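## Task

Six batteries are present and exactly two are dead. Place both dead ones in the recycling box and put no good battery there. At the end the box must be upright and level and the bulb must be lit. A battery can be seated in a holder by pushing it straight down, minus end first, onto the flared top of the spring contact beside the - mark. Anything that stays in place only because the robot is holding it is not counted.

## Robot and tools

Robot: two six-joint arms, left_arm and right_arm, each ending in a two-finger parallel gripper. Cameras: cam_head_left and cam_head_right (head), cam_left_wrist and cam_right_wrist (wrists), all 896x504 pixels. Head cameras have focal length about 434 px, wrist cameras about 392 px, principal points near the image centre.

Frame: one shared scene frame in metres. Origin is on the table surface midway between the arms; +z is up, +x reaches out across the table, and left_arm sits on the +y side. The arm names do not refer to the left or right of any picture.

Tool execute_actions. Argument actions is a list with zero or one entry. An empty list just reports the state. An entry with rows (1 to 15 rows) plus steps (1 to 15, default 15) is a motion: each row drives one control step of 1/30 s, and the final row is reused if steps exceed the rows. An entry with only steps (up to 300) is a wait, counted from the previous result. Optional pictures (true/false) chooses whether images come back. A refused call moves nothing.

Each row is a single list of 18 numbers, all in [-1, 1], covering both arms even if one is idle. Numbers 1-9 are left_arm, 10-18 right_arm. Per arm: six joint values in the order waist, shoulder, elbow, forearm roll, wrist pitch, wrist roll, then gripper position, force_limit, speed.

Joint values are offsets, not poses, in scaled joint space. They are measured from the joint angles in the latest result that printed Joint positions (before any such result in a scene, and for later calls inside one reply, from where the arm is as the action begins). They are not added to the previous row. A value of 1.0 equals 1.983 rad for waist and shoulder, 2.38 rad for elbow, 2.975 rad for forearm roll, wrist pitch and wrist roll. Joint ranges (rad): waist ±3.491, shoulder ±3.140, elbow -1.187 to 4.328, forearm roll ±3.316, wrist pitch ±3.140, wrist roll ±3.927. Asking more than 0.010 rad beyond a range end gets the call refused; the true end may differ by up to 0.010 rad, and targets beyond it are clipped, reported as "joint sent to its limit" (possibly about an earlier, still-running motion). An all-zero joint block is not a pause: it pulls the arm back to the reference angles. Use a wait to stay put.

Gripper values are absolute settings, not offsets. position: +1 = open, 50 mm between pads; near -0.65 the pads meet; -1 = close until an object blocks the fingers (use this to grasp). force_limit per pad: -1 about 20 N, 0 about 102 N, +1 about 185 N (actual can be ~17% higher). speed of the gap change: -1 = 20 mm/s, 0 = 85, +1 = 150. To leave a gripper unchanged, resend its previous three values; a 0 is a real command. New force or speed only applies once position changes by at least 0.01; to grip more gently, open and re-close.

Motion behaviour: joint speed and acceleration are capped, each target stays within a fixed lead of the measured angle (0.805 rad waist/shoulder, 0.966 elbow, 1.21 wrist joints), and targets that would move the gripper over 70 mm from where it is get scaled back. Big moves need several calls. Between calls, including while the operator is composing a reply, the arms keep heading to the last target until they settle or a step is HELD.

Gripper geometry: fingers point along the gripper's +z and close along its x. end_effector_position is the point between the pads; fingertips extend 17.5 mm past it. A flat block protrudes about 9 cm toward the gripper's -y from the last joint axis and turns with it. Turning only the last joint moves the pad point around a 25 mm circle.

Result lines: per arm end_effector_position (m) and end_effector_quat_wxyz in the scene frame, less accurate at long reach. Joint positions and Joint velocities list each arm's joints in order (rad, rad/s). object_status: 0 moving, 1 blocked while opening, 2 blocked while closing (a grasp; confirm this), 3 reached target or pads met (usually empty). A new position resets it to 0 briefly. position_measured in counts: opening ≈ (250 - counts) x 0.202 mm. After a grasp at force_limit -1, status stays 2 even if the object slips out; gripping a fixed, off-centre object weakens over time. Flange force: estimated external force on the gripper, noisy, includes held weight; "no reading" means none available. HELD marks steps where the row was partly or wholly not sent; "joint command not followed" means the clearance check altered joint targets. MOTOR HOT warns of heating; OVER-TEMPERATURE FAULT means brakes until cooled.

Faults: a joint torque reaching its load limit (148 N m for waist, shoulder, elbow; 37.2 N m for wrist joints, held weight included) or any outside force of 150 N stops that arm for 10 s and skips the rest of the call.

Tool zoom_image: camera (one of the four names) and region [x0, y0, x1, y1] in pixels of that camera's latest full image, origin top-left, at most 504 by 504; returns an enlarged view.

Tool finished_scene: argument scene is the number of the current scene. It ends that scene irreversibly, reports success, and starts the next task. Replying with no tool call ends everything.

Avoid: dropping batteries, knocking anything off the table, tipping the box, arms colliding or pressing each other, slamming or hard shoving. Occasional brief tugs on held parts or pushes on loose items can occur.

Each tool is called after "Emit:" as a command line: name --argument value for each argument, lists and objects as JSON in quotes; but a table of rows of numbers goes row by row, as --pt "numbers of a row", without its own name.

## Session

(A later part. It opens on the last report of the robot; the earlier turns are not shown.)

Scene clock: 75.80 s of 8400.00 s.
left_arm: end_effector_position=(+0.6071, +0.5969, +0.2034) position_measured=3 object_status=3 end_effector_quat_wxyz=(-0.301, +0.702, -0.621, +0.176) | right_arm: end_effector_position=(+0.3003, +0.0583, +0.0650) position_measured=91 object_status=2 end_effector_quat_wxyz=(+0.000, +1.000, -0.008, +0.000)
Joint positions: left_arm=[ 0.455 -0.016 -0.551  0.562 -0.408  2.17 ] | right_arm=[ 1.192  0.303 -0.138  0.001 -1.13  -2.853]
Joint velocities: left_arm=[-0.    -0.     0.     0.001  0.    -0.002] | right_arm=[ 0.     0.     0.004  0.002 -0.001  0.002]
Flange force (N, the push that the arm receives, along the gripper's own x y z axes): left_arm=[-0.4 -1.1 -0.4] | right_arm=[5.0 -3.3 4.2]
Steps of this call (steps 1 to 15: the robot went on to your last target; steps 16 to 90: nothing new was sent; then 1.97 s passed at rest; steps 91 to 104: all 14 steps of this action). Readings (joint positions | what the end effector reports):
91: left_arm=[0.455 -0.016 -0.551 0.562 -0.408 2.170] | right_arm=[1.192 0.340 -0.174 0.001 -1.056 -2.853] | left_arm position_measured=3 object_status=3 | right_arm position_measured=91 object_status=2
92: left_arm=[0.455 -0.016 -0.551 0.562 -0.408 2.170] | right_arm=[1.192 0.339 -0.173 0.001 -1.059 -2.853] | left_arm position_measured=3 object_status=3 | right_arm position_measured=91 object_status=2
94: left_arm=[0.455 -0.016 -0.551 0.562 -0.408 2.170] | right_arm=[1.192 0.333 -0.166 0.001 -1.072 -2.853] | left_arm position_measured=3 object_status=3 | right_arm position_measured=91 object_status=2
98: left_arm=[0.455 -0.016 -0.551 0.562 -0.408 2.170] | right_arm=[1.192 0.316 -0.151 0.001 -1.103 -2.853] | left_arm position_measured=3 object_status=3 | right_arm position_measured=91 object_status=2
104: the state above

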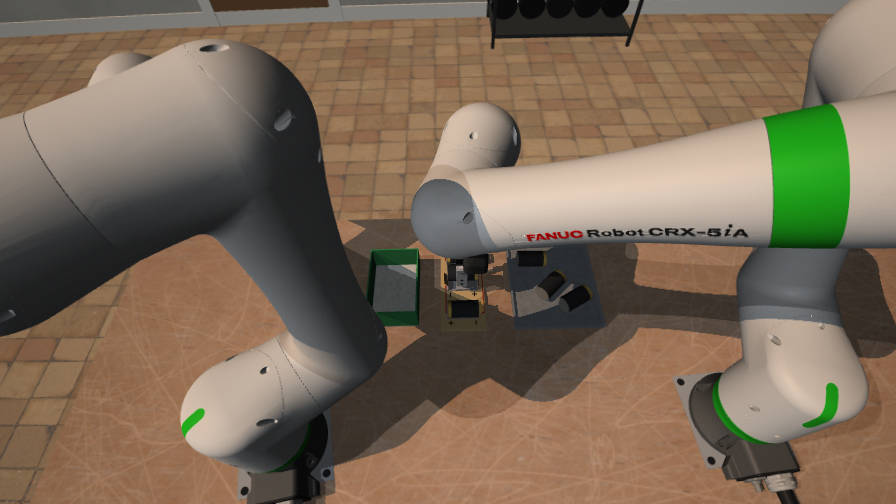

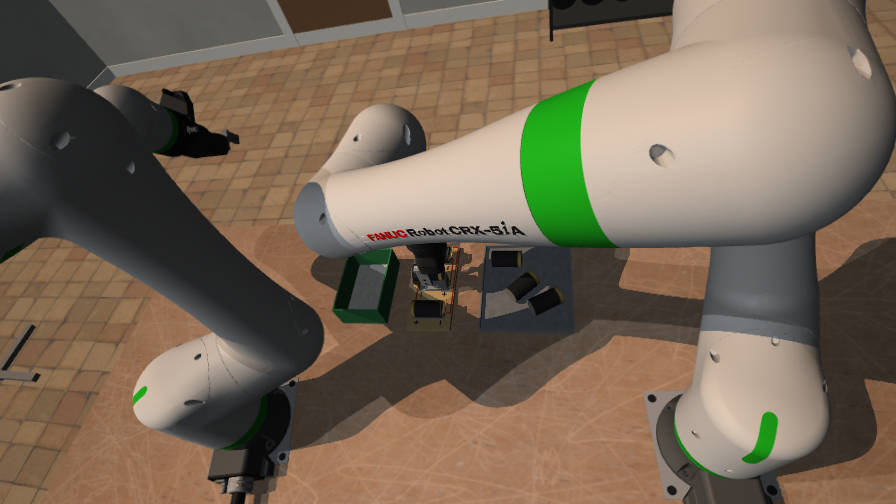

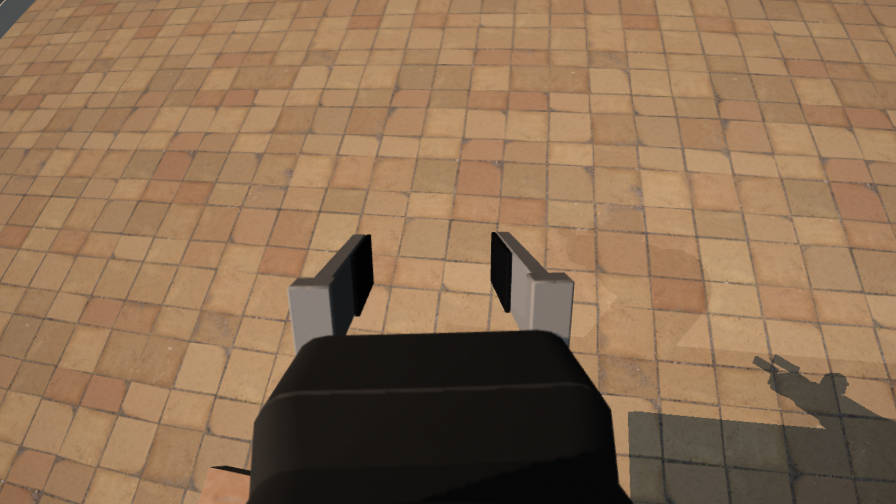

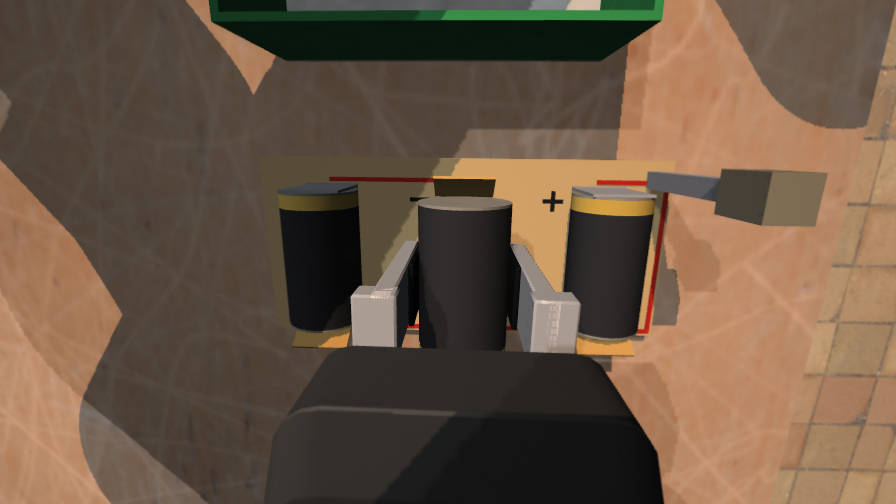

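Emit:
execute_actions --actions '[{"rows":[[0,0,0,0,0,0,1,0,0,0,-0.01,0.007,0,-0.012,0,-1,-0.3,0],[0,0,0,0,0,0,1,0,0,0,-0.01,0.007,0,-0.012,0,-1,-0.3,0],[0,0,0,0,0,0,1,0,0,0,-0.01,0.007,0,-0.012,0,-1,-0.3,0],[0,0,0,0,0,0,1,0,0,0,-0.01,0.007,0,-0.012,0,-1,-0.3,0],[0,0,0,0,0,0,1,0,0,-0.2002,-0.1844,-0.1457,0,-0.0063,0.1388,-1,-0.3,0]],"steps":15}]' --pictures false

Emit:
execute_actions --actions '[{"steps":20}]'

Scene clock: 82.93 s of 8400.00 s.
left_arm: end_effector_position=(+0.6071, +0.5969, +0.2034) position_measured=3 object_status=3 end_effector_quat_wxyz=(-0.301, +0.702, -0.621, +0.176) | right_arm: end_effector_position=(+0.3461, -0.0574, +0.0925) position_measured=91 object_status=2 end_effector_quat_wxyz=(-0.001, +1.000, -0.004, +0.001)
Joint positions: left_arm=[ 0.455 -0.016 -0.551  0.562 -0.408  2.17 ] | right_arm=[ 1.01   0.123 -0.287  0.001 -1.157 -2.663]
Joint velocities: left_arm=[-0.    -0.    -0.001 -0.001  0.    -0.002] | right_arm=[-0.675 -0.584 -0.62   0.001  0.028  0.696]
Flange force (N, the push that the arm receives, along the gripper's own x y z axes): left_arm=[-0.2 -0.8 0.1] | right_arm=[5.7 -2.5 3.6]
Steps of this call (steps 1 to 15: the robot went on to your last target; steps 16 to 90: nothing new was sent; then 3.63 s passed at rest; steps 91 to 105: all 15 steps of this action). Readings (joint positions | what the end effector reports):
91: left_arm=[0.455 -0.016 -0.551 0.562 -0.408 2.170] | right_arm=[1.192 0.303 -0.138 0.001 -1.131 -2.853] | left_arm position_measured=3 object_status=3 | right_arm position_measured=91 object_status=2
92: left_arm=[0.455 -0.016 -0.551 0.562 -0.408 2.170] | right_arm=[1.192 0.301 -0.136 0.001 -1.135 -2.853] | left_arm position_measured=3 object_status=3 | right_arm position_measured=91 object_status=2
94: left_arm=[0.455 -0.016 -0.551 0.562 -0.408 2.170] | right_arm=[1.192 0.287 -0.124 0.001 -1.159 -2.853] | left_arm position_measured=3 object_status=3 | right_arm position_measured=91 object_status=2
98: left_arm=[0.455 -0.016 -0.551 0.562 -0.408 2.170] | right_arm=[1.168 0.259 -0.143 0.001 -1.164 -2.826] | left_arm position_measured=3 object_status=3 | right_arm position_measured=91 object_status=2
105: the state above

Scene clock: 83.60 s of 8400.00 s.
left_arm: end_effector_position=(+0.6071, +0.5969, +0.2034) position_measured=3 object_status=3 end_effector_quat_wxyz=(-0.301, +0.702, -0.621, +0.176) | right_arm: end_effector_position=(+0.3582, -0.1944, +0.0902) position_measured=91 object_status=2 end_effector_quat_wxyz=(+0.000, +1.000, -0.000, +0.000)
Joint positions: left_arm=[ 0.455 -0.016 -0.551  0.562 -0.408  2.17 ] | right_arm=[ 0.795 -0.063 -0.485  0.001 -1.149 -2.44 ]
Joint velocities: left_arm=[-0. -0.  0.  0.  0.  0.] | right_arm=[-0.001  0.001 -0.001 -0.     0.002  0.001]
Flange force (N, the push that the arm receives, along the gripper's own x y z axes): left_arm=[-0.3 -2.3 -0.4] | right_arm=[1.3 3.9 2.0]
Steps of this call (steps 1 to 20: the robot went on to your last target). Readings (joint positions | what the end effector reports):
1: left_arm=[0.455 -0.016 -0.551 0.562 -0.408 2.170] | right_arm=[0.987 0.103 -0.308 0.001 -1.157 -2.639] | left_arm position_measured=3 object_status=3 | right_arm position_measured=91 object_status=2
2: left_arm=[0.455 -0.016 -0.551 0.562 -0.408 2.170] | right_arm=[0.964 0.083 -0.330 0.001 -1.156 -2.615] | left_arm position_measured=3 object_status=3 | right_arm position_measured=91 object_status=2
4: left_arm=[0.455 -0.016 -0.551 0.562 -0.408 2.170] | right_arm=[0.918 0.043 -0.372 0.001 -1.154 -2.567] | left_arm position_measured=3 object_status=3 | right_arm position_measured=91 object_status=2
8: left_arm=[0.455 -0.016 -0.551 0.562 -0.408 2.170] | right_arm=[0.828 -0.035 -0.455 0.001 -1.151 -2.474] | left_arm position_measured=3 object_status=3 | right_arm position_measured=91 object_status=2
20: the state above

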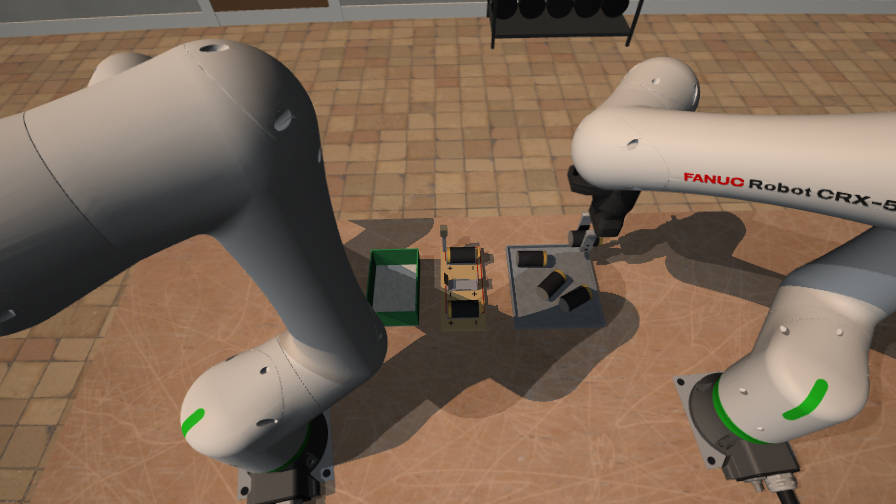

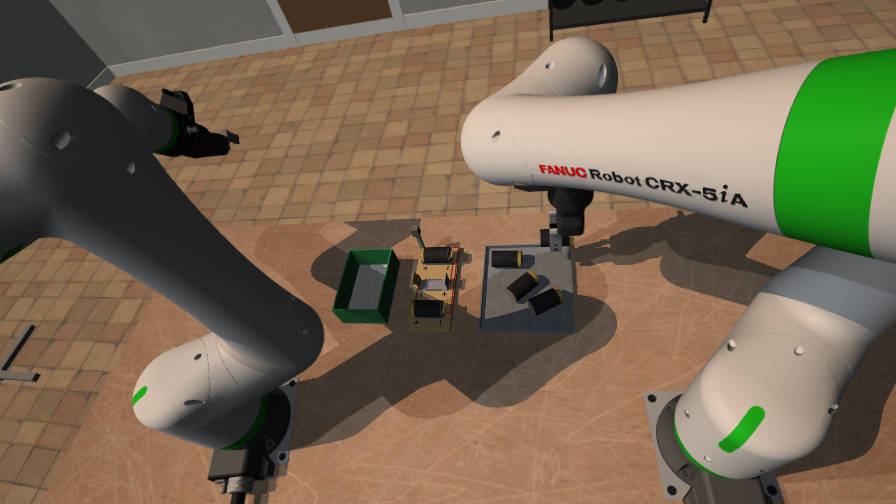

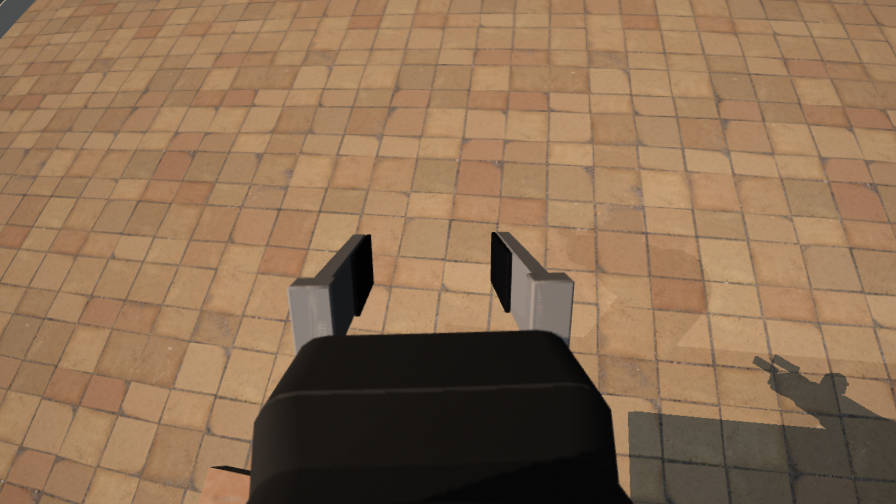

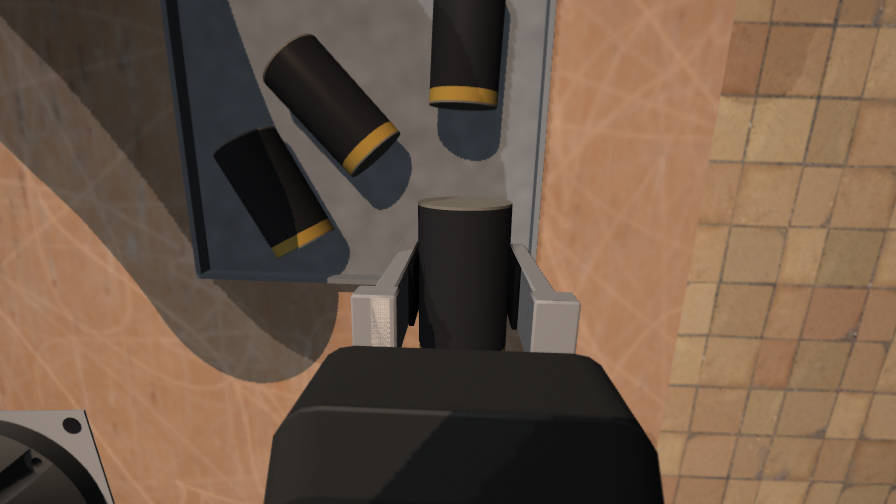

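Emit:
execute_actions --actions '[{"rows":[[0,0,0,0,0,0,1,0,0,0.0242,0.033,-0.0063,0,0.0271,-0.0161,-1,-0.3,0],[0,0,0,0,0,0,1,0,0,0.0242,0.033,-0.0063,0,0.0271,-0.0161,-1,-0.3,0],[0,0,0,0,0,0,1,0,0,0.0242,0.033,-0.0063,0,0.0271,-0.0161,-1,-0.3,0],[0,0,0,0,0,0,1,0,0,0.0242,0.033,-0.0063,0,0.0271,-0.0161,-1,-0.3,0],[0,0,0,0,0,0,1,0,0,0.0242,0.033,-0.0063,0,0.0271,-0.0161,-1,-0.3,0],[0,0,0,0,0,0,1,0,0,0.0242,0.041,-0.012,0,0.037,-0.0161,-1,-0.3,0],[0,0,0,0,0,0,1,0,0,0.0242,0.046,-0.0155,0,0.043,-0.0161,-1,-0.3,0],[0,0,0,0,0,0,1,0,0,0.0242,0.050,-0.018,0,0.048,-0.0161,-1,-0.3,0],[0,0,0,0,0,0,1,0,0,0.0242,0.054,-0.021,0,0.053,-0.0161,-1,-0.3,0],[0,0,0,0,0,0,1,0,0,0.0242,0.0581,-0.0235,0,0.0576,-0.0161,-1,-0.3,0]],"steps":15}]'

Scene clock: 95.43 s of 8400.00 s.
left_arm: end_effector_position=(+0.6071, +0.5969, +0.2034) position_measured=3 object_status=3 end_effector_quat_wxyz=(-0.301, +0.702, -0.621, +0.176) | right_arm: end_effector_position=(+0.3556, -0.1692, +0.0264) position_measured=91 object_status=2 end_effector_quat_wxyz=(+0.000, +1.000, -0.000, +0.000)
Joint positions: left_arm=[ 0.455 -0.016 -0.551  0.562 -0.408  2.17 ] | right_arm=[ 0.843  0.052 -0.54   0.001 -0.978 -2.488]
Joint velocities: left_arm=[ 0.    -0.     0.001 -0.001  0.    -0.002] | right_arm=[-0.     0.001 -0.002 -0.001  0.004 -0.002]
Flange force (N, the push that the arm receives, along the gripper's own x y z axes): left_arm=[0.0 -2.5 0.1] | right_arm=[10.0 -4.5 3.7]
Steps of this call (steps 1 to 15: the robot went on to your last target; steps 16 to 90: nothing new was sent; then 8.33 s passed at rest; steps 91 to 105: all 15 steps of this action). Readings (joint positions | what the end effector reports):
91: left_arm=[0.455 -0.016 -0.551 0.562 -0.408 2.170] | right_arm=[0.795 -0.063 -0.485 0.001 -1.149 -2.440] | left_arm position_measured=3 object_status=3 | right_arm position_measured=91 object_status=2
92: left_arm=[0.455 -0.016 -0.551 0.562 -0.408 2.170] | right_arm=[0.797 -0.061 -0.485 0.001 -1.147 -2.441] | left_arm position_measured=3 object_status=3 | right_arm position_measured=91 object_status=2
94: left_arm=[0.455 -0.016 -0.551 0.562 -0.408 2.170] | right_arm=[0.813 -0.038 -0.490 0.001 -1.119 -2.458] | left_arm position_measured=3 object_status=3 | right_arm position_measured=91 object_status=2
98: left_arm=[0.455 -0.016 -0.551 0.562 -0.408 2.170] | right_arm=[0.843 0.012 -0.507 0.001 -1.050 -2.487] | left_arm position_measured=3 object_status=3 | right_arm position_measured=91 object_status=2
105: the state above

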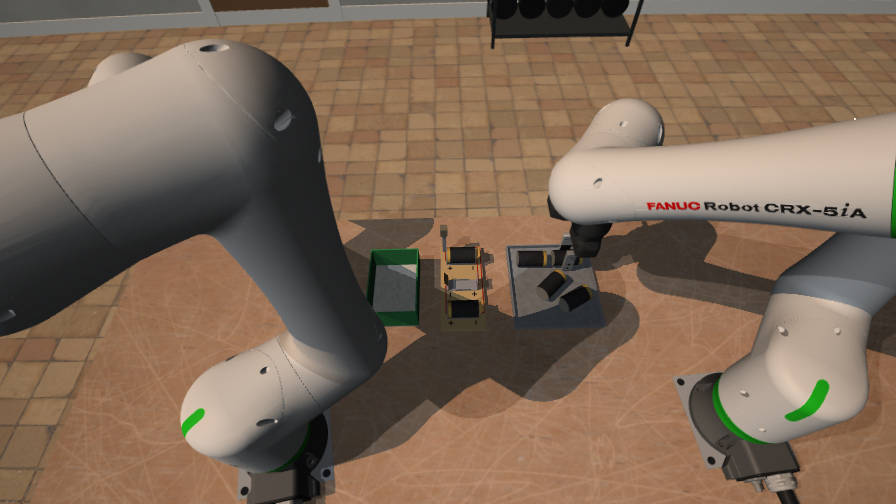

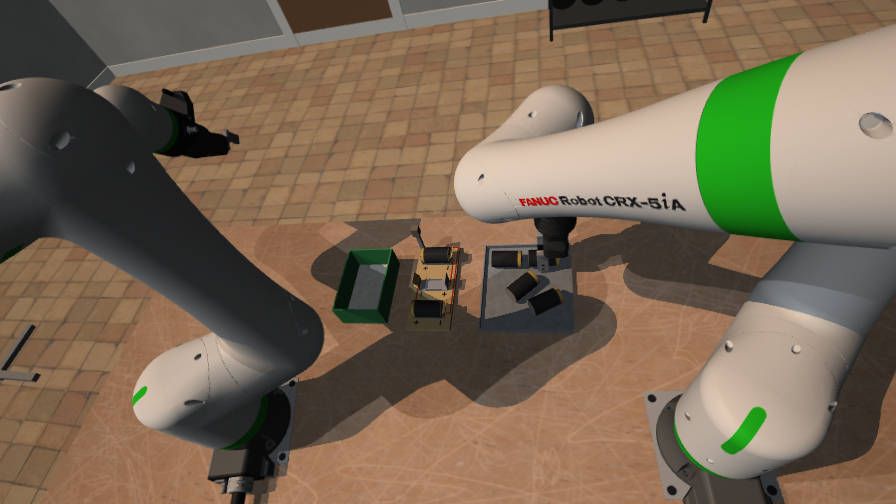

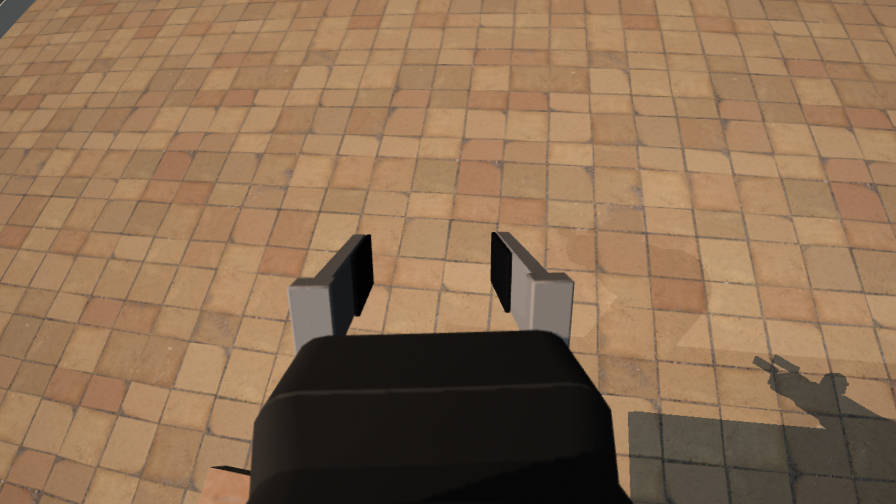

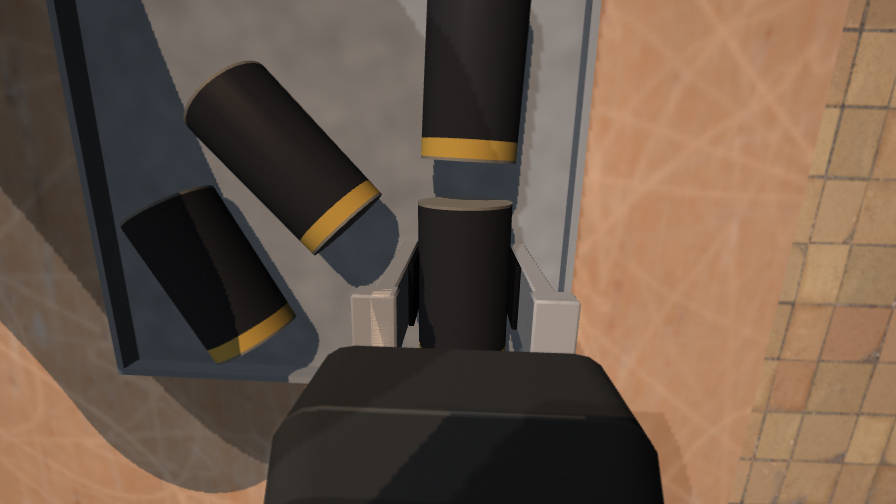

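Emit:
execute_actions --actions '[{"rows":[[0,0,0,0,0,0,1,0,0,0,0.0015,-0.001,0,0.0018,0,-1,-0.3,0]],"steps":10}]' --pictures false

Scene clock: 97.80 s of 8400.00 s.
left_arm: end_effector_position=(+0.6071, +0.5969, +0.2034) position_measured=3 object_status=3 end_effector_quat_wxyz=(-0.301, +0.702, -0.621, +0.176) | right_arm: end_effector_position=(+0.3555, -0.1693, +0.0244) position_measured=91 object_status=2 end_effector_quat_wxyz=(+0.000, +1.000, -0.000, +0.000)
Joint positions: left_arm=[ 0.455 -0.016 -0.551  0.562 -0.408  2.17 ] | right_arm=[ 0.843  0.055 -0.543  0.001 -0.973 -2.488]
Joint velocities: left_arm=[-0.    -0.     0.001  0.     0.    -0.003] | right_arm=[-0.     0.     0.001 -0.001  0.    -0.002]
Flange force (N, the push that the arm receives, along the gripper's own x y z axes): left_arm=[0.0 -0.7 -0.2] | right_arm=[6.2 1.8 3.2]
Steps of this call (steps 1 to 15: the robot went on to your last target; steps 16 to 61: nothing new was sent; steps 62 to 71: all 10 steps of this action). Readings (joint positions | what the end effector reports):
62: left_arm=[0.455 -0.016 -0.551 0.562 -0.408 2.170] | right_arm=[0.843 0.052 -0.541 0.001 -0.978 -2.488] | left_arm position_measured=3 object_status=3 | right_arm position_measured=91 object_status=2
63: left_arm=[0.455 -0.016 -0.551 0.562 -0.408 2.170] | right_arm=[0.843 0.054 -0.542 0.001 -0.975 -2.488] | left_arm position_measured=3 object_status=3 | right_arm position_measured=91 object_status=2
65: left_arm=[0.455 -0.016 -0.551 0.562 -0.408 2.170] | right_arm=[0.843 0.055 -0.543 0.001 -0.973 -2.488] | left_arm position_measured=3 object_status=3 | right_arm position_measured=91 object_status=2
69: left_arm=[0.455 -0.016 -0.551 0.562 -0.408 2.170] | right_arm=[0.843 0.055 -0.543 0.001 -0.973 -2.488] | left_arm position_measured=3 object_status=3 | right_arm position_measured=91 object_status=2
71: the state above

Emit:
execute_actions --actions '[{"rows":[[0,0,0,0,0,0,1,0,0,0,0.0012,-0.0008,0,0.0014,0,-1,-0.3,0]],"steps":10}]' --pictures false

Scene clock: 99.70 s of 8400.00 s.
left_arm: end_effector_position=(+0.6071, +0.5969, +0.2034) position_measured=3 object_status=3 end_effector_quat_wxyz=(-0.301, +0.702, -0.621, +0.176) | right_arm: end_effector_position=(+0.3555, -0.1694, +0.0229) position_measured=91 object_status=2 end_effector_quat_wxyz=(+0.000, +1.000, -0.000, +0.000)
Joint positions: left_arm=[ 0.455 -0.016 -0.551  0.562 -0.408  2.17 ] | right_arm=[ 0.843  0.057 -0.545  0.001 -0.968 -2.488]
Joint velocities: left_arm=[ 0.    -0.     0.001 -0.001  0.001 -0.001] | right_arm=[ 0.     0.001  0.002  0.003 -0.    -0.001]
Flange force (N, the push that the arm receives, along the gripper's own x y z axes): left_arm=[0.0 -2.4 0.0] | right_arm=[0.0 2.3 -21.9]
Steps of this call (steps 1 to 15: the robot went on to your last target; steps 16 to 47: nothing new was sent; steps 48 to 57: all 10 steps of this action). Readings (joint positions | what the end effector reports):
48: left_arm=[0.455 -0.016 -0.551 0.562 -0.408 2.170] | right_arm=[0.843 0.055 -0.543 0.001 -0.972 -2.488] | left_arm position_measured=3 object_status=3 | right_arm position_measured=91 object_status=2
49: left_arm=[0.455 -0.016 -0.551 0.562 -0.408 2.170] | right_arm=[0.843 0.056 -0.544 0.001 -0.971 -2.488] | left_arm position_measured=3 object_status=3 | right_arm position_measured=91 object_status=2
51: left_arm=[0.455 -0.016 -0.551 0.562 -0.408 2.170] | right_arm=[0.843 0.057 -0.545 0.001 -0.969 -2.488] | left_arm position_measured=3 object_status=3 | right_arm position_measured=91 object_status=2
55: left_arm=[0.455 -0.016 -0.551 0.562 -0.408 2.170] | right_arm=[0.843 0.057 -0.545 0.001 -0.968 -2.488] | left_arm position_measured=3 object_status=3 | right_arm position_measured=91 object_status=2
57: the state above

Emit:
execute_actions --actions '[{"rows":[[0,0,0,0,0,0,1,0,0,0,-0.0006,0.0004,0,-0.0007,0,0.7,-0.3,0.3],[0,0,0,0,0,0,1,0,0,0,-0.0006,0.0004,0,-0.0007,0,0.7,-0.3,0.3],[0,0,0,0,0,0,1,0,0,0,-0.0006,0.0004,0,-0.0007,0,0.7,-0.3,0.3],[0,0,0,0,0,0,1,0,0,0,-0.0006,0.0004,0,-0.0007,0,0.7,-0.3,0.3],[0,0,0,0,0,0,1,0,0,0,-0.0006,0.0004,0,-0.0007,0,0.7,-0.3,0.3],[0,0,0,0,0,0,1,0,0,0,-0.0006,0.0004,0,-0.0007,0,0.7,-0.3,0.3],[0,0,0,0,0,0,1,0,0,0,-0.0275,0.019,0,-0.0338,0,0.7,-0.3,0.3]],"steps":15}]' --pictures false

Emit:
execute_actions --actions '[{"rows":[[0,0,0,0,0,0,1,0,0,0.0535,0.0622,0.0555,0,-0.003,-0.0508,1,-0.3,0.3]],"steps":15}]'

Scene clock: 113.33 s of 8400.00 s.
left_arm: end_effector_position=(+0.6071, +0.5969, +0.2034) position_measured=3 object_status=3 end_effector_quat_wxyz=(-0.301, +0.702, -0.621, +0.176) | right_arm: end_effector_position=(+0.3554, -0.1695, +0.0600) position_measured=48 object_status=3 end_effector_quat_wxyz=(+0.001, +1.000, -0.000, +0.000)
Joint positions: left_arm=[ 0.455 -0.016 -0.551  0.562 -0.408  2.17 ] | right_arm=[ 0.843  0.003 -0.5    0.001 -1.069 -2.488]
Joint velocities: left_arm=[-0.    -0.    -0.001  0.001 -0.001 -0.   ] | right_arm=[ 0.    -0.    -0.    -0.004 -0.004  0.001]
Flange force (N, the push that the arm receives, along the gripper's own x y z axes): left_arm=[-0.9 -1.9 -0.1] | right_arm=[-6.8 4.3 1.9]
Steps of this call (steps 1 to 15: the robot went on to your last target; steps 16 to 90: nothing new was sent; then 10.13 s passed at rest; steps 91 to 105: all 15 steps of this action). Readings (joint positions | what the end effector reports):
91: left_arm=[0.455 -0.016 -0.551 0.562 -0.408 2.170] | right_arm=[0.843 0.058 -0.545 0.001 -0.968 -2.488] | left_arm position_measured=3 object_status=3 | right_arm position_measured=85 object_status=0
92: left_arm=[0.455 -0.016 -0.551 0.562 -0.408 2.170] | right_arm=[0.843 0.058 -0.545 0.001 -0.968 -2.488] | left_arm position_measured=3 object_status=3 | right_arm position_measured=68 object_status=0
94: left_arm=[0.455 -0.016 -0.551 0.562 -0.408 2.170] | right_arm=[0.843 0.057 -0.544 0.001 -0.970 -2.488] | left_arm position_measured=3 object_status=3 | right_arm position_measured=48 object_status=0
98: left_arm=[0.455 -0.016 -0.551 0.562 -0.408 2.170] | right_arm=[0.843 0.054 -0.542 0.001 -0.975 -2.488] | left_arm position_measured=3 object_status=3 | right_arm position_measured=48 object_status=0
105: the state above

Scene clock: 113.83 s of 8400.00 s.
left_arm: end_effector_position=(+0.6071, +0.5969, +0.2034) position_measured=3 object_status=3 end_effector_quat_wxyz=(-0.301, +0.702, -0.621, +0.176) | right_arm: end_effector_position=(+0.3585, -0.0910, +0.0600) position_measured=3 object_status=3 end_effector_quat_wxyz=(+0.001, +1.000, -0.023, +0.000)
Joint positions: left_arm=[ 0.455 -0.016 -0.551  0.562 -0.408  2.17 ] | right_arm=[ 0.95   0.126 -0.368  0.001 -1.078 -2.639]
Joint velocities: left_arm=[ 0.     0.    -0.001 -0.001 -0.     0.001] | right_arm=[ 0.     0.002  0.001  0.001 -0.     0.001]
Flange force (N, the push that the arm receives, along the gripper's own x y z axes): left_arm=[-0.2 -2.5 0.2] | right_arm=[2.5 -2.4 1.5]
Steps of this call (steps 1 to 15: all 15 steps of this action). Readings (joint positions | what the end effector reports):
1: left_arm=[0.455 -0.016 -0.551 0.562 -0.408 2.170] | right_arm=[0.844 0.003 -0.500 0.001 -1.069 -2.488] | left_arm position_measured=3 object_status=3 | right_arm position_measured=41 object_status=0
2: left_arm=[0.455 -0.016 -0.551 0.562 -0.408 2.170] | right_arm=[0.846 0.005 -0.497 0.001 -1.069 -2.491] | left_arm position_measured=3 object_status=3 | right_arm position_measured=24 object_status=0
4: left_arm=[0.455 -0.016 -0.551 0.562 -0.408 2.170] | right_arm=[0.865 0.028 -0.473 0.001 -1.071 -2.519] | left_arm position_measured=3 object_status=3 | right_arm position_measured=3 object_status=0
8: left_arm=[0.455 -0.016 -0.551 0.562 -0.408 2.170] | right_arm=[0.936 0.110 -0.385 0.001 -1.076 -2.618] | left_arm position_measured=3 object_status=3 | right_arm position_measured=3 object_status=0
15: the state above

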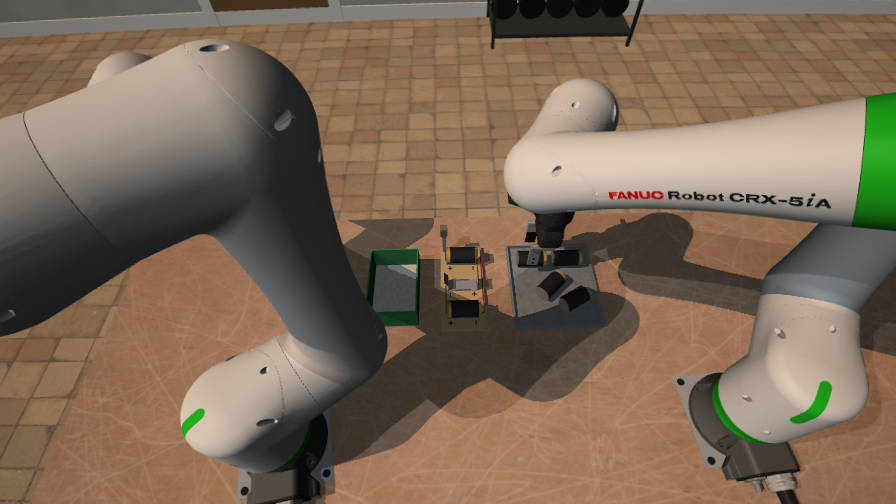

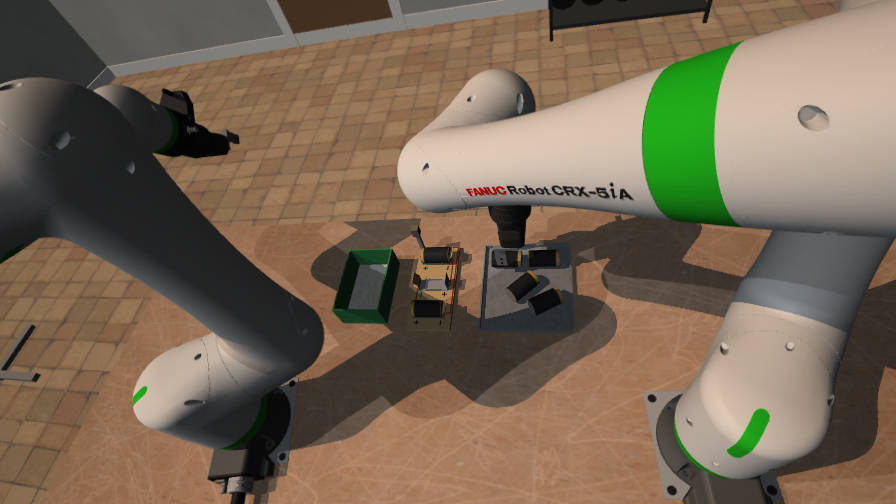

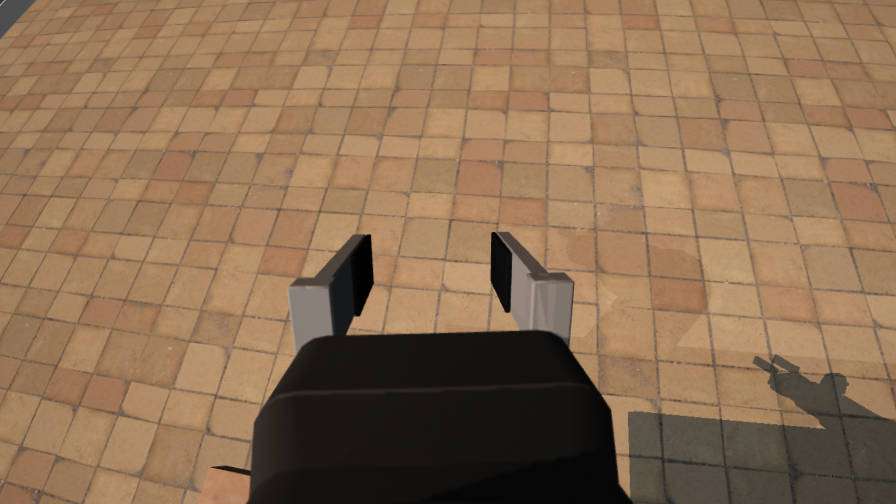

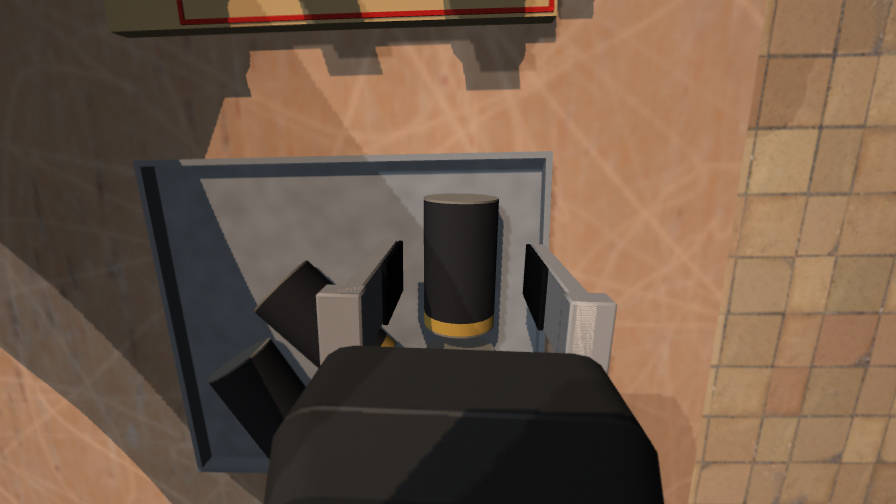

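Emit:
execute_actions --actions '[{"rows":[[0,0,0,0,0,0,1,0,0,0,0.0212,-0.0205,0,0.031,0,1,0,0.3],[0,0,0,0,0,0,1,0,0,0,0.0212,-0.0205,0,0.031,0,1,0,0.3],[0,0,0,0,0,0,1,0,0,0,0.0212,-0.0205,0,0.031,0,1,0,0.3],[0,0,0,0,0,0,1,0,0,0,0.0212,-0.0205,0,0.031,0,1,0,0.3],[0,0,0,0,0,0,1,0,0,0,0.0212,-0.0205,0,0.031,0,1,0,0.3],[0,0,0,0,0,0,1,0,0,0,0.0212,-0.0205,0,0.031,0,1,0,0.3],[0,0,0,0,0,0,1,0,0,0,0.0212,-0.0205,0,0.031,0,1,0,0.3],[0,0,0,0,0,0,1,0,0,0,0.0212,-0.0205,0,0.031,0,1,0,0.3],[0,0,0,0,0,0,1,0,0,0,0.0212,-0.0205,0,0.031,0,-1,0,0]],"steps":15}]' --pictures false

Emit:
execute_actions --actions '[{"steps":10}]' --pictures false

Scene clock: 119.33 s of 8400.00 s.
left_arm: end_effector_position=(+0.6071, +0.5969, +0.2034) position_measured=3 object_status=3 end_effector_quat_wxyz=(-0.301, +0.702, -0.621, +0.176) | right_arm: end_effector_position=(+0.3571, -0.0931, +0.0240) position_measured=92 object_status=0 end_effector_quat_wxyz=(+0.000, +1.000, -0.023, +0.001)
Joint positions: left_arm=[ 0.455 -0.016 -0.551  0.562 -0.408  2.17 ] | right_arm=[ 0.95   0.168 -0.416  0.001 -0.986 -2.639]
Joint velocities: left_arm=[ 0.    -0.     0.     0.    -0.001  0.001] | right_arm=[ 0.     0.001  0.    -0.    -0.    -0.003]
Flange force (N, the push that the arm receives, along the gripper's own x y z axes): left_arm=[-0.7 -1.8 -0.6] | right_arm=[-0.2 -0.7 1.3]
Steps of this call (steps 1 to 15: the robot went on to your last target; steps 16 to 90: nothing new was sent; then 2.00 s passed at rest; steps 91 to 105: all 15 steps of this action). Readings (joint positions | what the end effector reports):
91: left_arm=[0.455 -0.016 -0.551 0.562 -0.408 2.170] | right_arm=[0.950 0.126 -0.368 0.001 -1.078 -2.639] | left_arm position_measured=3 object_status=3 | right_arm position_measured=3 object_status=3
92: left_arm=[0.455 -0.016 -0.551 0.562 -0.408 2.170] | right_arm=[0.950 0.128 -0.369 0.002 -1.073 -2.639] | left_arm position_measured=3 object_status=3 | right_arm position_measured=3 object_status=3
94: left_arm=[0.455 -0.016 -0.551 0.562 -0.408 2.170] | right_arm=[0.950 0.143 -0.387 0.002 -1.040 -2.639] | left_arm position_measured=3 object_status=3 | right_arm position_measured=3 object_status=3
98: left_arm=[0.455 -0.016 -0.551 0.562 -0.408 2.170] | right_arm=[0.950 0.168 -0.416 0.001 -0.986 -2.639] | left_arm position_measured=3 object_status=3 | right_arm position_measured=3 object_status=3
105: the state above

Scene clock: 119.67 s of 8400.00 s.
left_arm: end_effector_position=(+0.6071, +0.5969, +0.2034) position_measured=3 object_status=3 end_effector_quat_wxyz=(-0.301, +0.702, -0.621, +0.176) | right_arm: end_effector_position=(+0.3571, -0.0931, +0.0240) position_measured=94 object_status=2 end_effector_quat_wxyz=(+0.000, +1.000, -0.023, +0.001)
Joint positions: left_arm=[ 0.455 -0.016 -0.551  0.562 -0.408  2.17 ] | right_arm=[ 0.95   0.168 -0.416  0.001 -0.986 -2.639]
Joint velocities: left_arm=[-0.    -0.    -0.001  0.001 -0.     0.   ] | right_arm=[0.    0.001 0.002 0.    0.002 0.   ]
Flange force (N, the push that the arm receives, along the gripper's own x y z axes): left_arm=[0.1 -1.6 -1.0] | right_arm=[1.9 -0.9 0.6]
Steps of this call (steps 1 to 10: the robot went on to your last target). Readings (joint positions | what the end effector reports):
1: left_arm=[0.455 -0.016 -0.551 0.562 -0.408 2.170] | right_arm=[0.950 0.168 -0.416 0.001 -0.986 -2.639] | left_arm position_measured=3 object_status=3 | right_arm position_measured=94 object_status=0
2: left_arm=[0.455 -0.016 -0.551 0.562 -0.408 2.170] | right_arm=[0.950 0.168 -0.416 0.001 -0.986 -2.639] | left_arm position_measured=3 object_status=3 | right_arm position_measured=94 object_status=0
4: left_arm=[0.455 -0.016 -0.551 0.562 -0.408 2.170] | right_arm=[0.950 0.168 -0.416 0.001 -0.986 -2.639] | left_arm position_measured=3 object_status=3 | right_arm position_measured=94 object_status=0
8: left_arm=[0.455 -0.016 -0.551 0.562 -0.408 2.170] | right_arm=[0.950 0.168 -0.416 0.001 -0.986 -2.639] | left_arm position_measured=3 object_status=3 | right_arm position_measured=94 object_status=2
10: the state above

Emit:
execute_actions --actions '[{"rows":[[0,0,0,0,0,0,1,0,0,0,-0.04,0.028,0,-0.049,0,-1,0,0],[0,0,0,0,0,0,1,0,0,0,-0.04,0.028,0,-0.049,0,-1,0,0],[0,0,0,0,0,0,1,0,0,0,-0.04,0.028,0,-0.049,0,-1,0,0],[0,0,0,0,0,0,1,0,0,0,-0.04,0.028,0,-0.049,0,-1,0,0],[0,0,0,0,0,0,1,0,0,0,-0.04,0.028,0,-0.049,0,-1,0,0],[0,0,0,0,0,0,1,0,0,0,-0.04,0.028,0,-0.049,0,-1,0,0],[0,0,0,0,0,0,1,0,0,0,-0.04,0.028,0,-0.049,0,-1,0,0],[0,0,0,0,0,0,1,0,0,0.122,0.0608,0.1242,0,-0.0591,-0.0719,-1,0,0]],"steps":15}]' --pictures false

Emit:
execute_actions --actions '[{"steps":15}]'

Scene clock: 126.60 s of 8400.00 s.
left_arm: end_effector_position=(+0.6071, +0.5969, +0.2034) position_measured=3 object_status=3 end_effector_quat_wxyz=(-0.301, +0.702, -0.621, +0.176) | right_arm: end_effector_position=(+0.3394, -0.0159, +0.0901) position_measured=94 object_status=2 end_effector_quat_wxyz=(-0.008, +1.000, -0.016, +0.004)
Joint positions: left_arm=[ 0.455 -0.016 -0.551  0.562 -0.408  2.17 ] | right_arm=[ 1.065  0.176 -0.233  0.001 -1.143 -2.74 ]
Joint velocities: left_arm=[ 0.    -0.     0.002 -0.001  0.     0.001] | right_arm=[ 0.685  0.616  0.609  0.    -0.102 -0.602]
Flange force (N, the push that the arm receives, along the gripper's own x y z axes): left_arm=[-0.1 -0.6 -1.2] | right_arm=[11.1 -11.6 12.9]
Steps of this call (steps 1 to 15: the robot went on to your last target; steps 16 to 90: nothing new was sent; then 3.43 s passed at rest; steps 91 to 105: all 15 steps of this action). Readings (joint positions | what the end effector reports):
91: left_arm=[0.455 -0.016 -0.551 0.562 -0.408 2.170] | right_arm=[0.950 0.168 -0.416 0.001 -0.986 -2.639] | left_arm position_measured=3 object_status=3 | right_arm position_measured=94 object_status=2
92: left_arm=[0.455 -0.016 -0.551 0.562 -0.408 2.170] | right_arm=[0.950 0.166 -0.415 0.001 -0.989 -2.639] | left_arm position_measured=3 object_status=3 | right_arm position_measured=94 object_status=2
94: left_arm=[0.455 -0.016 -0.551 0.562 -0.408 2.170] | right_arm=[0.950 0.148 -0.399 0.001 -1.023 -2.639] | left_arm position_measured=3 object_status=3 | right_arm position_measured=94 object_status=2
98: left_arm=[0.455 -0.016 -0.551 0.562 -0.408 2.170] | right_arm=[0.950 0.093 -0.353 0.001 -1.123 -2.639] | left_arm position_measured=3 object_status=3 | right_arm position_measured=94 object_status=2
105: the state above

Scene clock: 127.10 s of 8400.00 s.
left_arm: end_effector_position=(+0.6071, +0.5969, +0.2034) position_measured=3 object_status=3 end_effector_quat_wxyz=(-0.301, +0.702, -0.621, +0.176) | right_arm: end_effector_position=(+0.3009, +0.0580, +0.0789) position_measured=94 object_status=2 end_effector_quat_wxyz=(+0.000, +1.000, -0.009, +0.000)
Joint positions: left_arm=[ 0.455 -0.016 -0.551  0.562 -0.408  2.17 ] | right_arm=[ 1.191  0.289 -0.121  0.001 -1.161 -2.853]
Joint velocities: left_arm=[-0.     0.    -0.001  0.001 -0.    -0.   ] | right_arm=[-0.     0.001  0.    -0.    -0.002  0.002]
Flange force (N, the push that the arm receives, along the gripper's own x y z axes): left_arm=[-0.4 -1.5 -0.9] | right_arm=[2.4 -2.6 -0.5]
Steps of this call (steps 1 to 15: the robot went on to your last target). Readings (joint positions | what the end effector reports):
1: left_arm=[0.455 -0.016 -0.551 0.562 -0.408 2.170] | right_arm=[1.088 0.197 -0.213 0.001 -1.146 -2.761] | left_arm position_measured=3 object_status=3 | right_arm position_measured=94 object_status=2
2: left_arm=[0.455 -0.016 -0.551 0.562 -0.408 2.170] | right_arm=[1.111 0.217 -0.192 0.001 -1.150 -2.781] | left_arm position_measured=3 object_status=3 | right_arm position_measured=94 object_status=2
4: left_arm=[0.455 -0.016 -0.551 0.562 -0.408 2.170] | right_arm=[1.155 0.256 -0.154 0.001 -1.156 -2.820] | left_arm position_measured=3 object_status=3 | right_arm position_measured=94 object_status=2
8: left_arm=[0.455 -0.016 -0.551 0.562 -0.408 2.170] | right_arm=[1.191 0.289 -0.121 0.001 -1.161 -2.853] | left_arm position_measured=3 object_status=3 | right_arm position_measured=94 object_status=2
15: the state above

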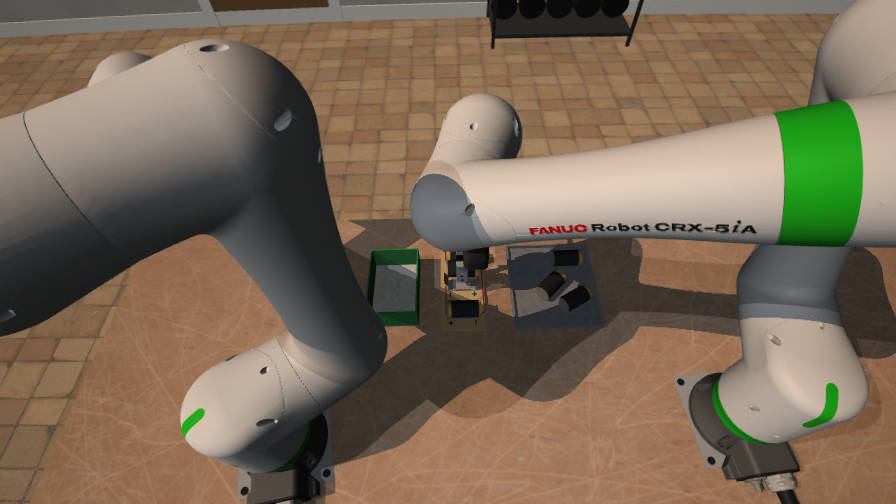

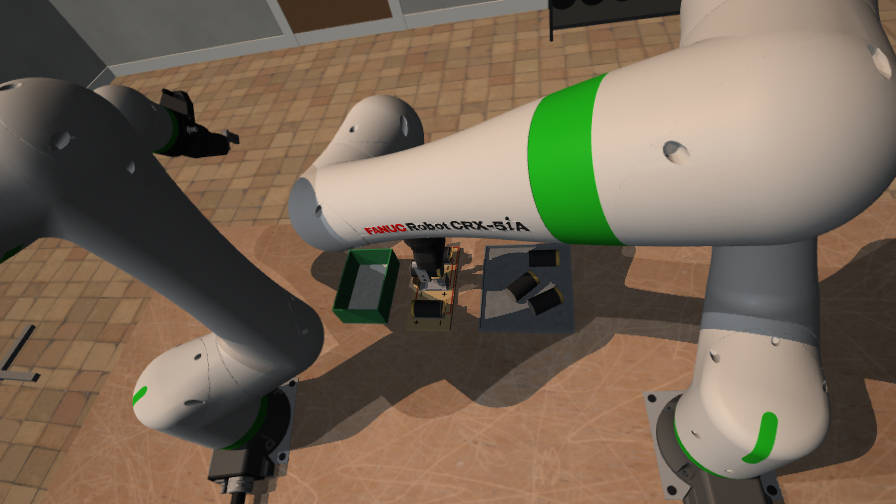

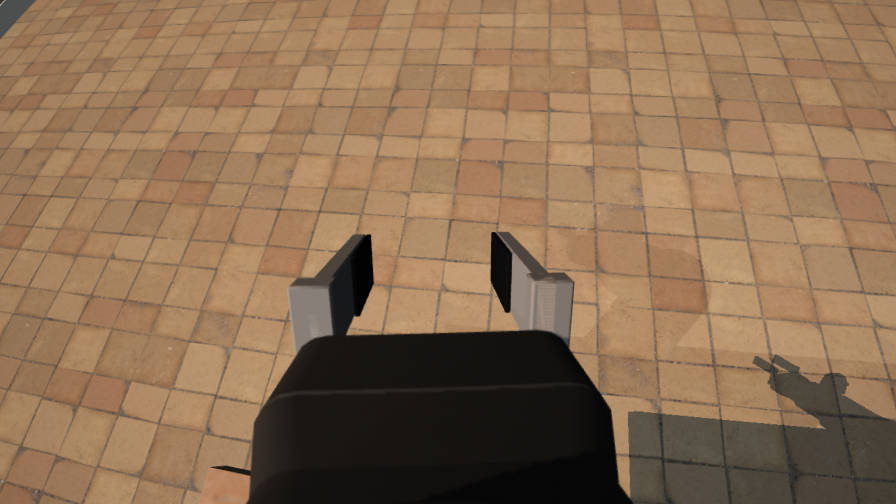

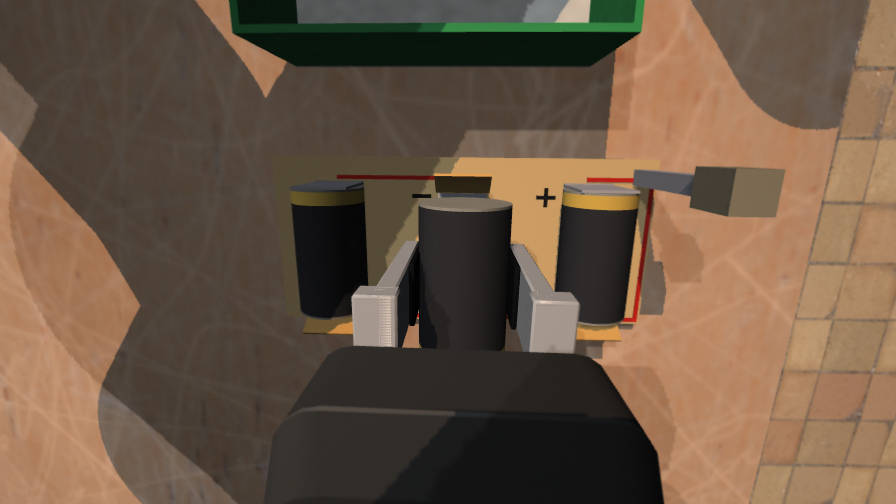

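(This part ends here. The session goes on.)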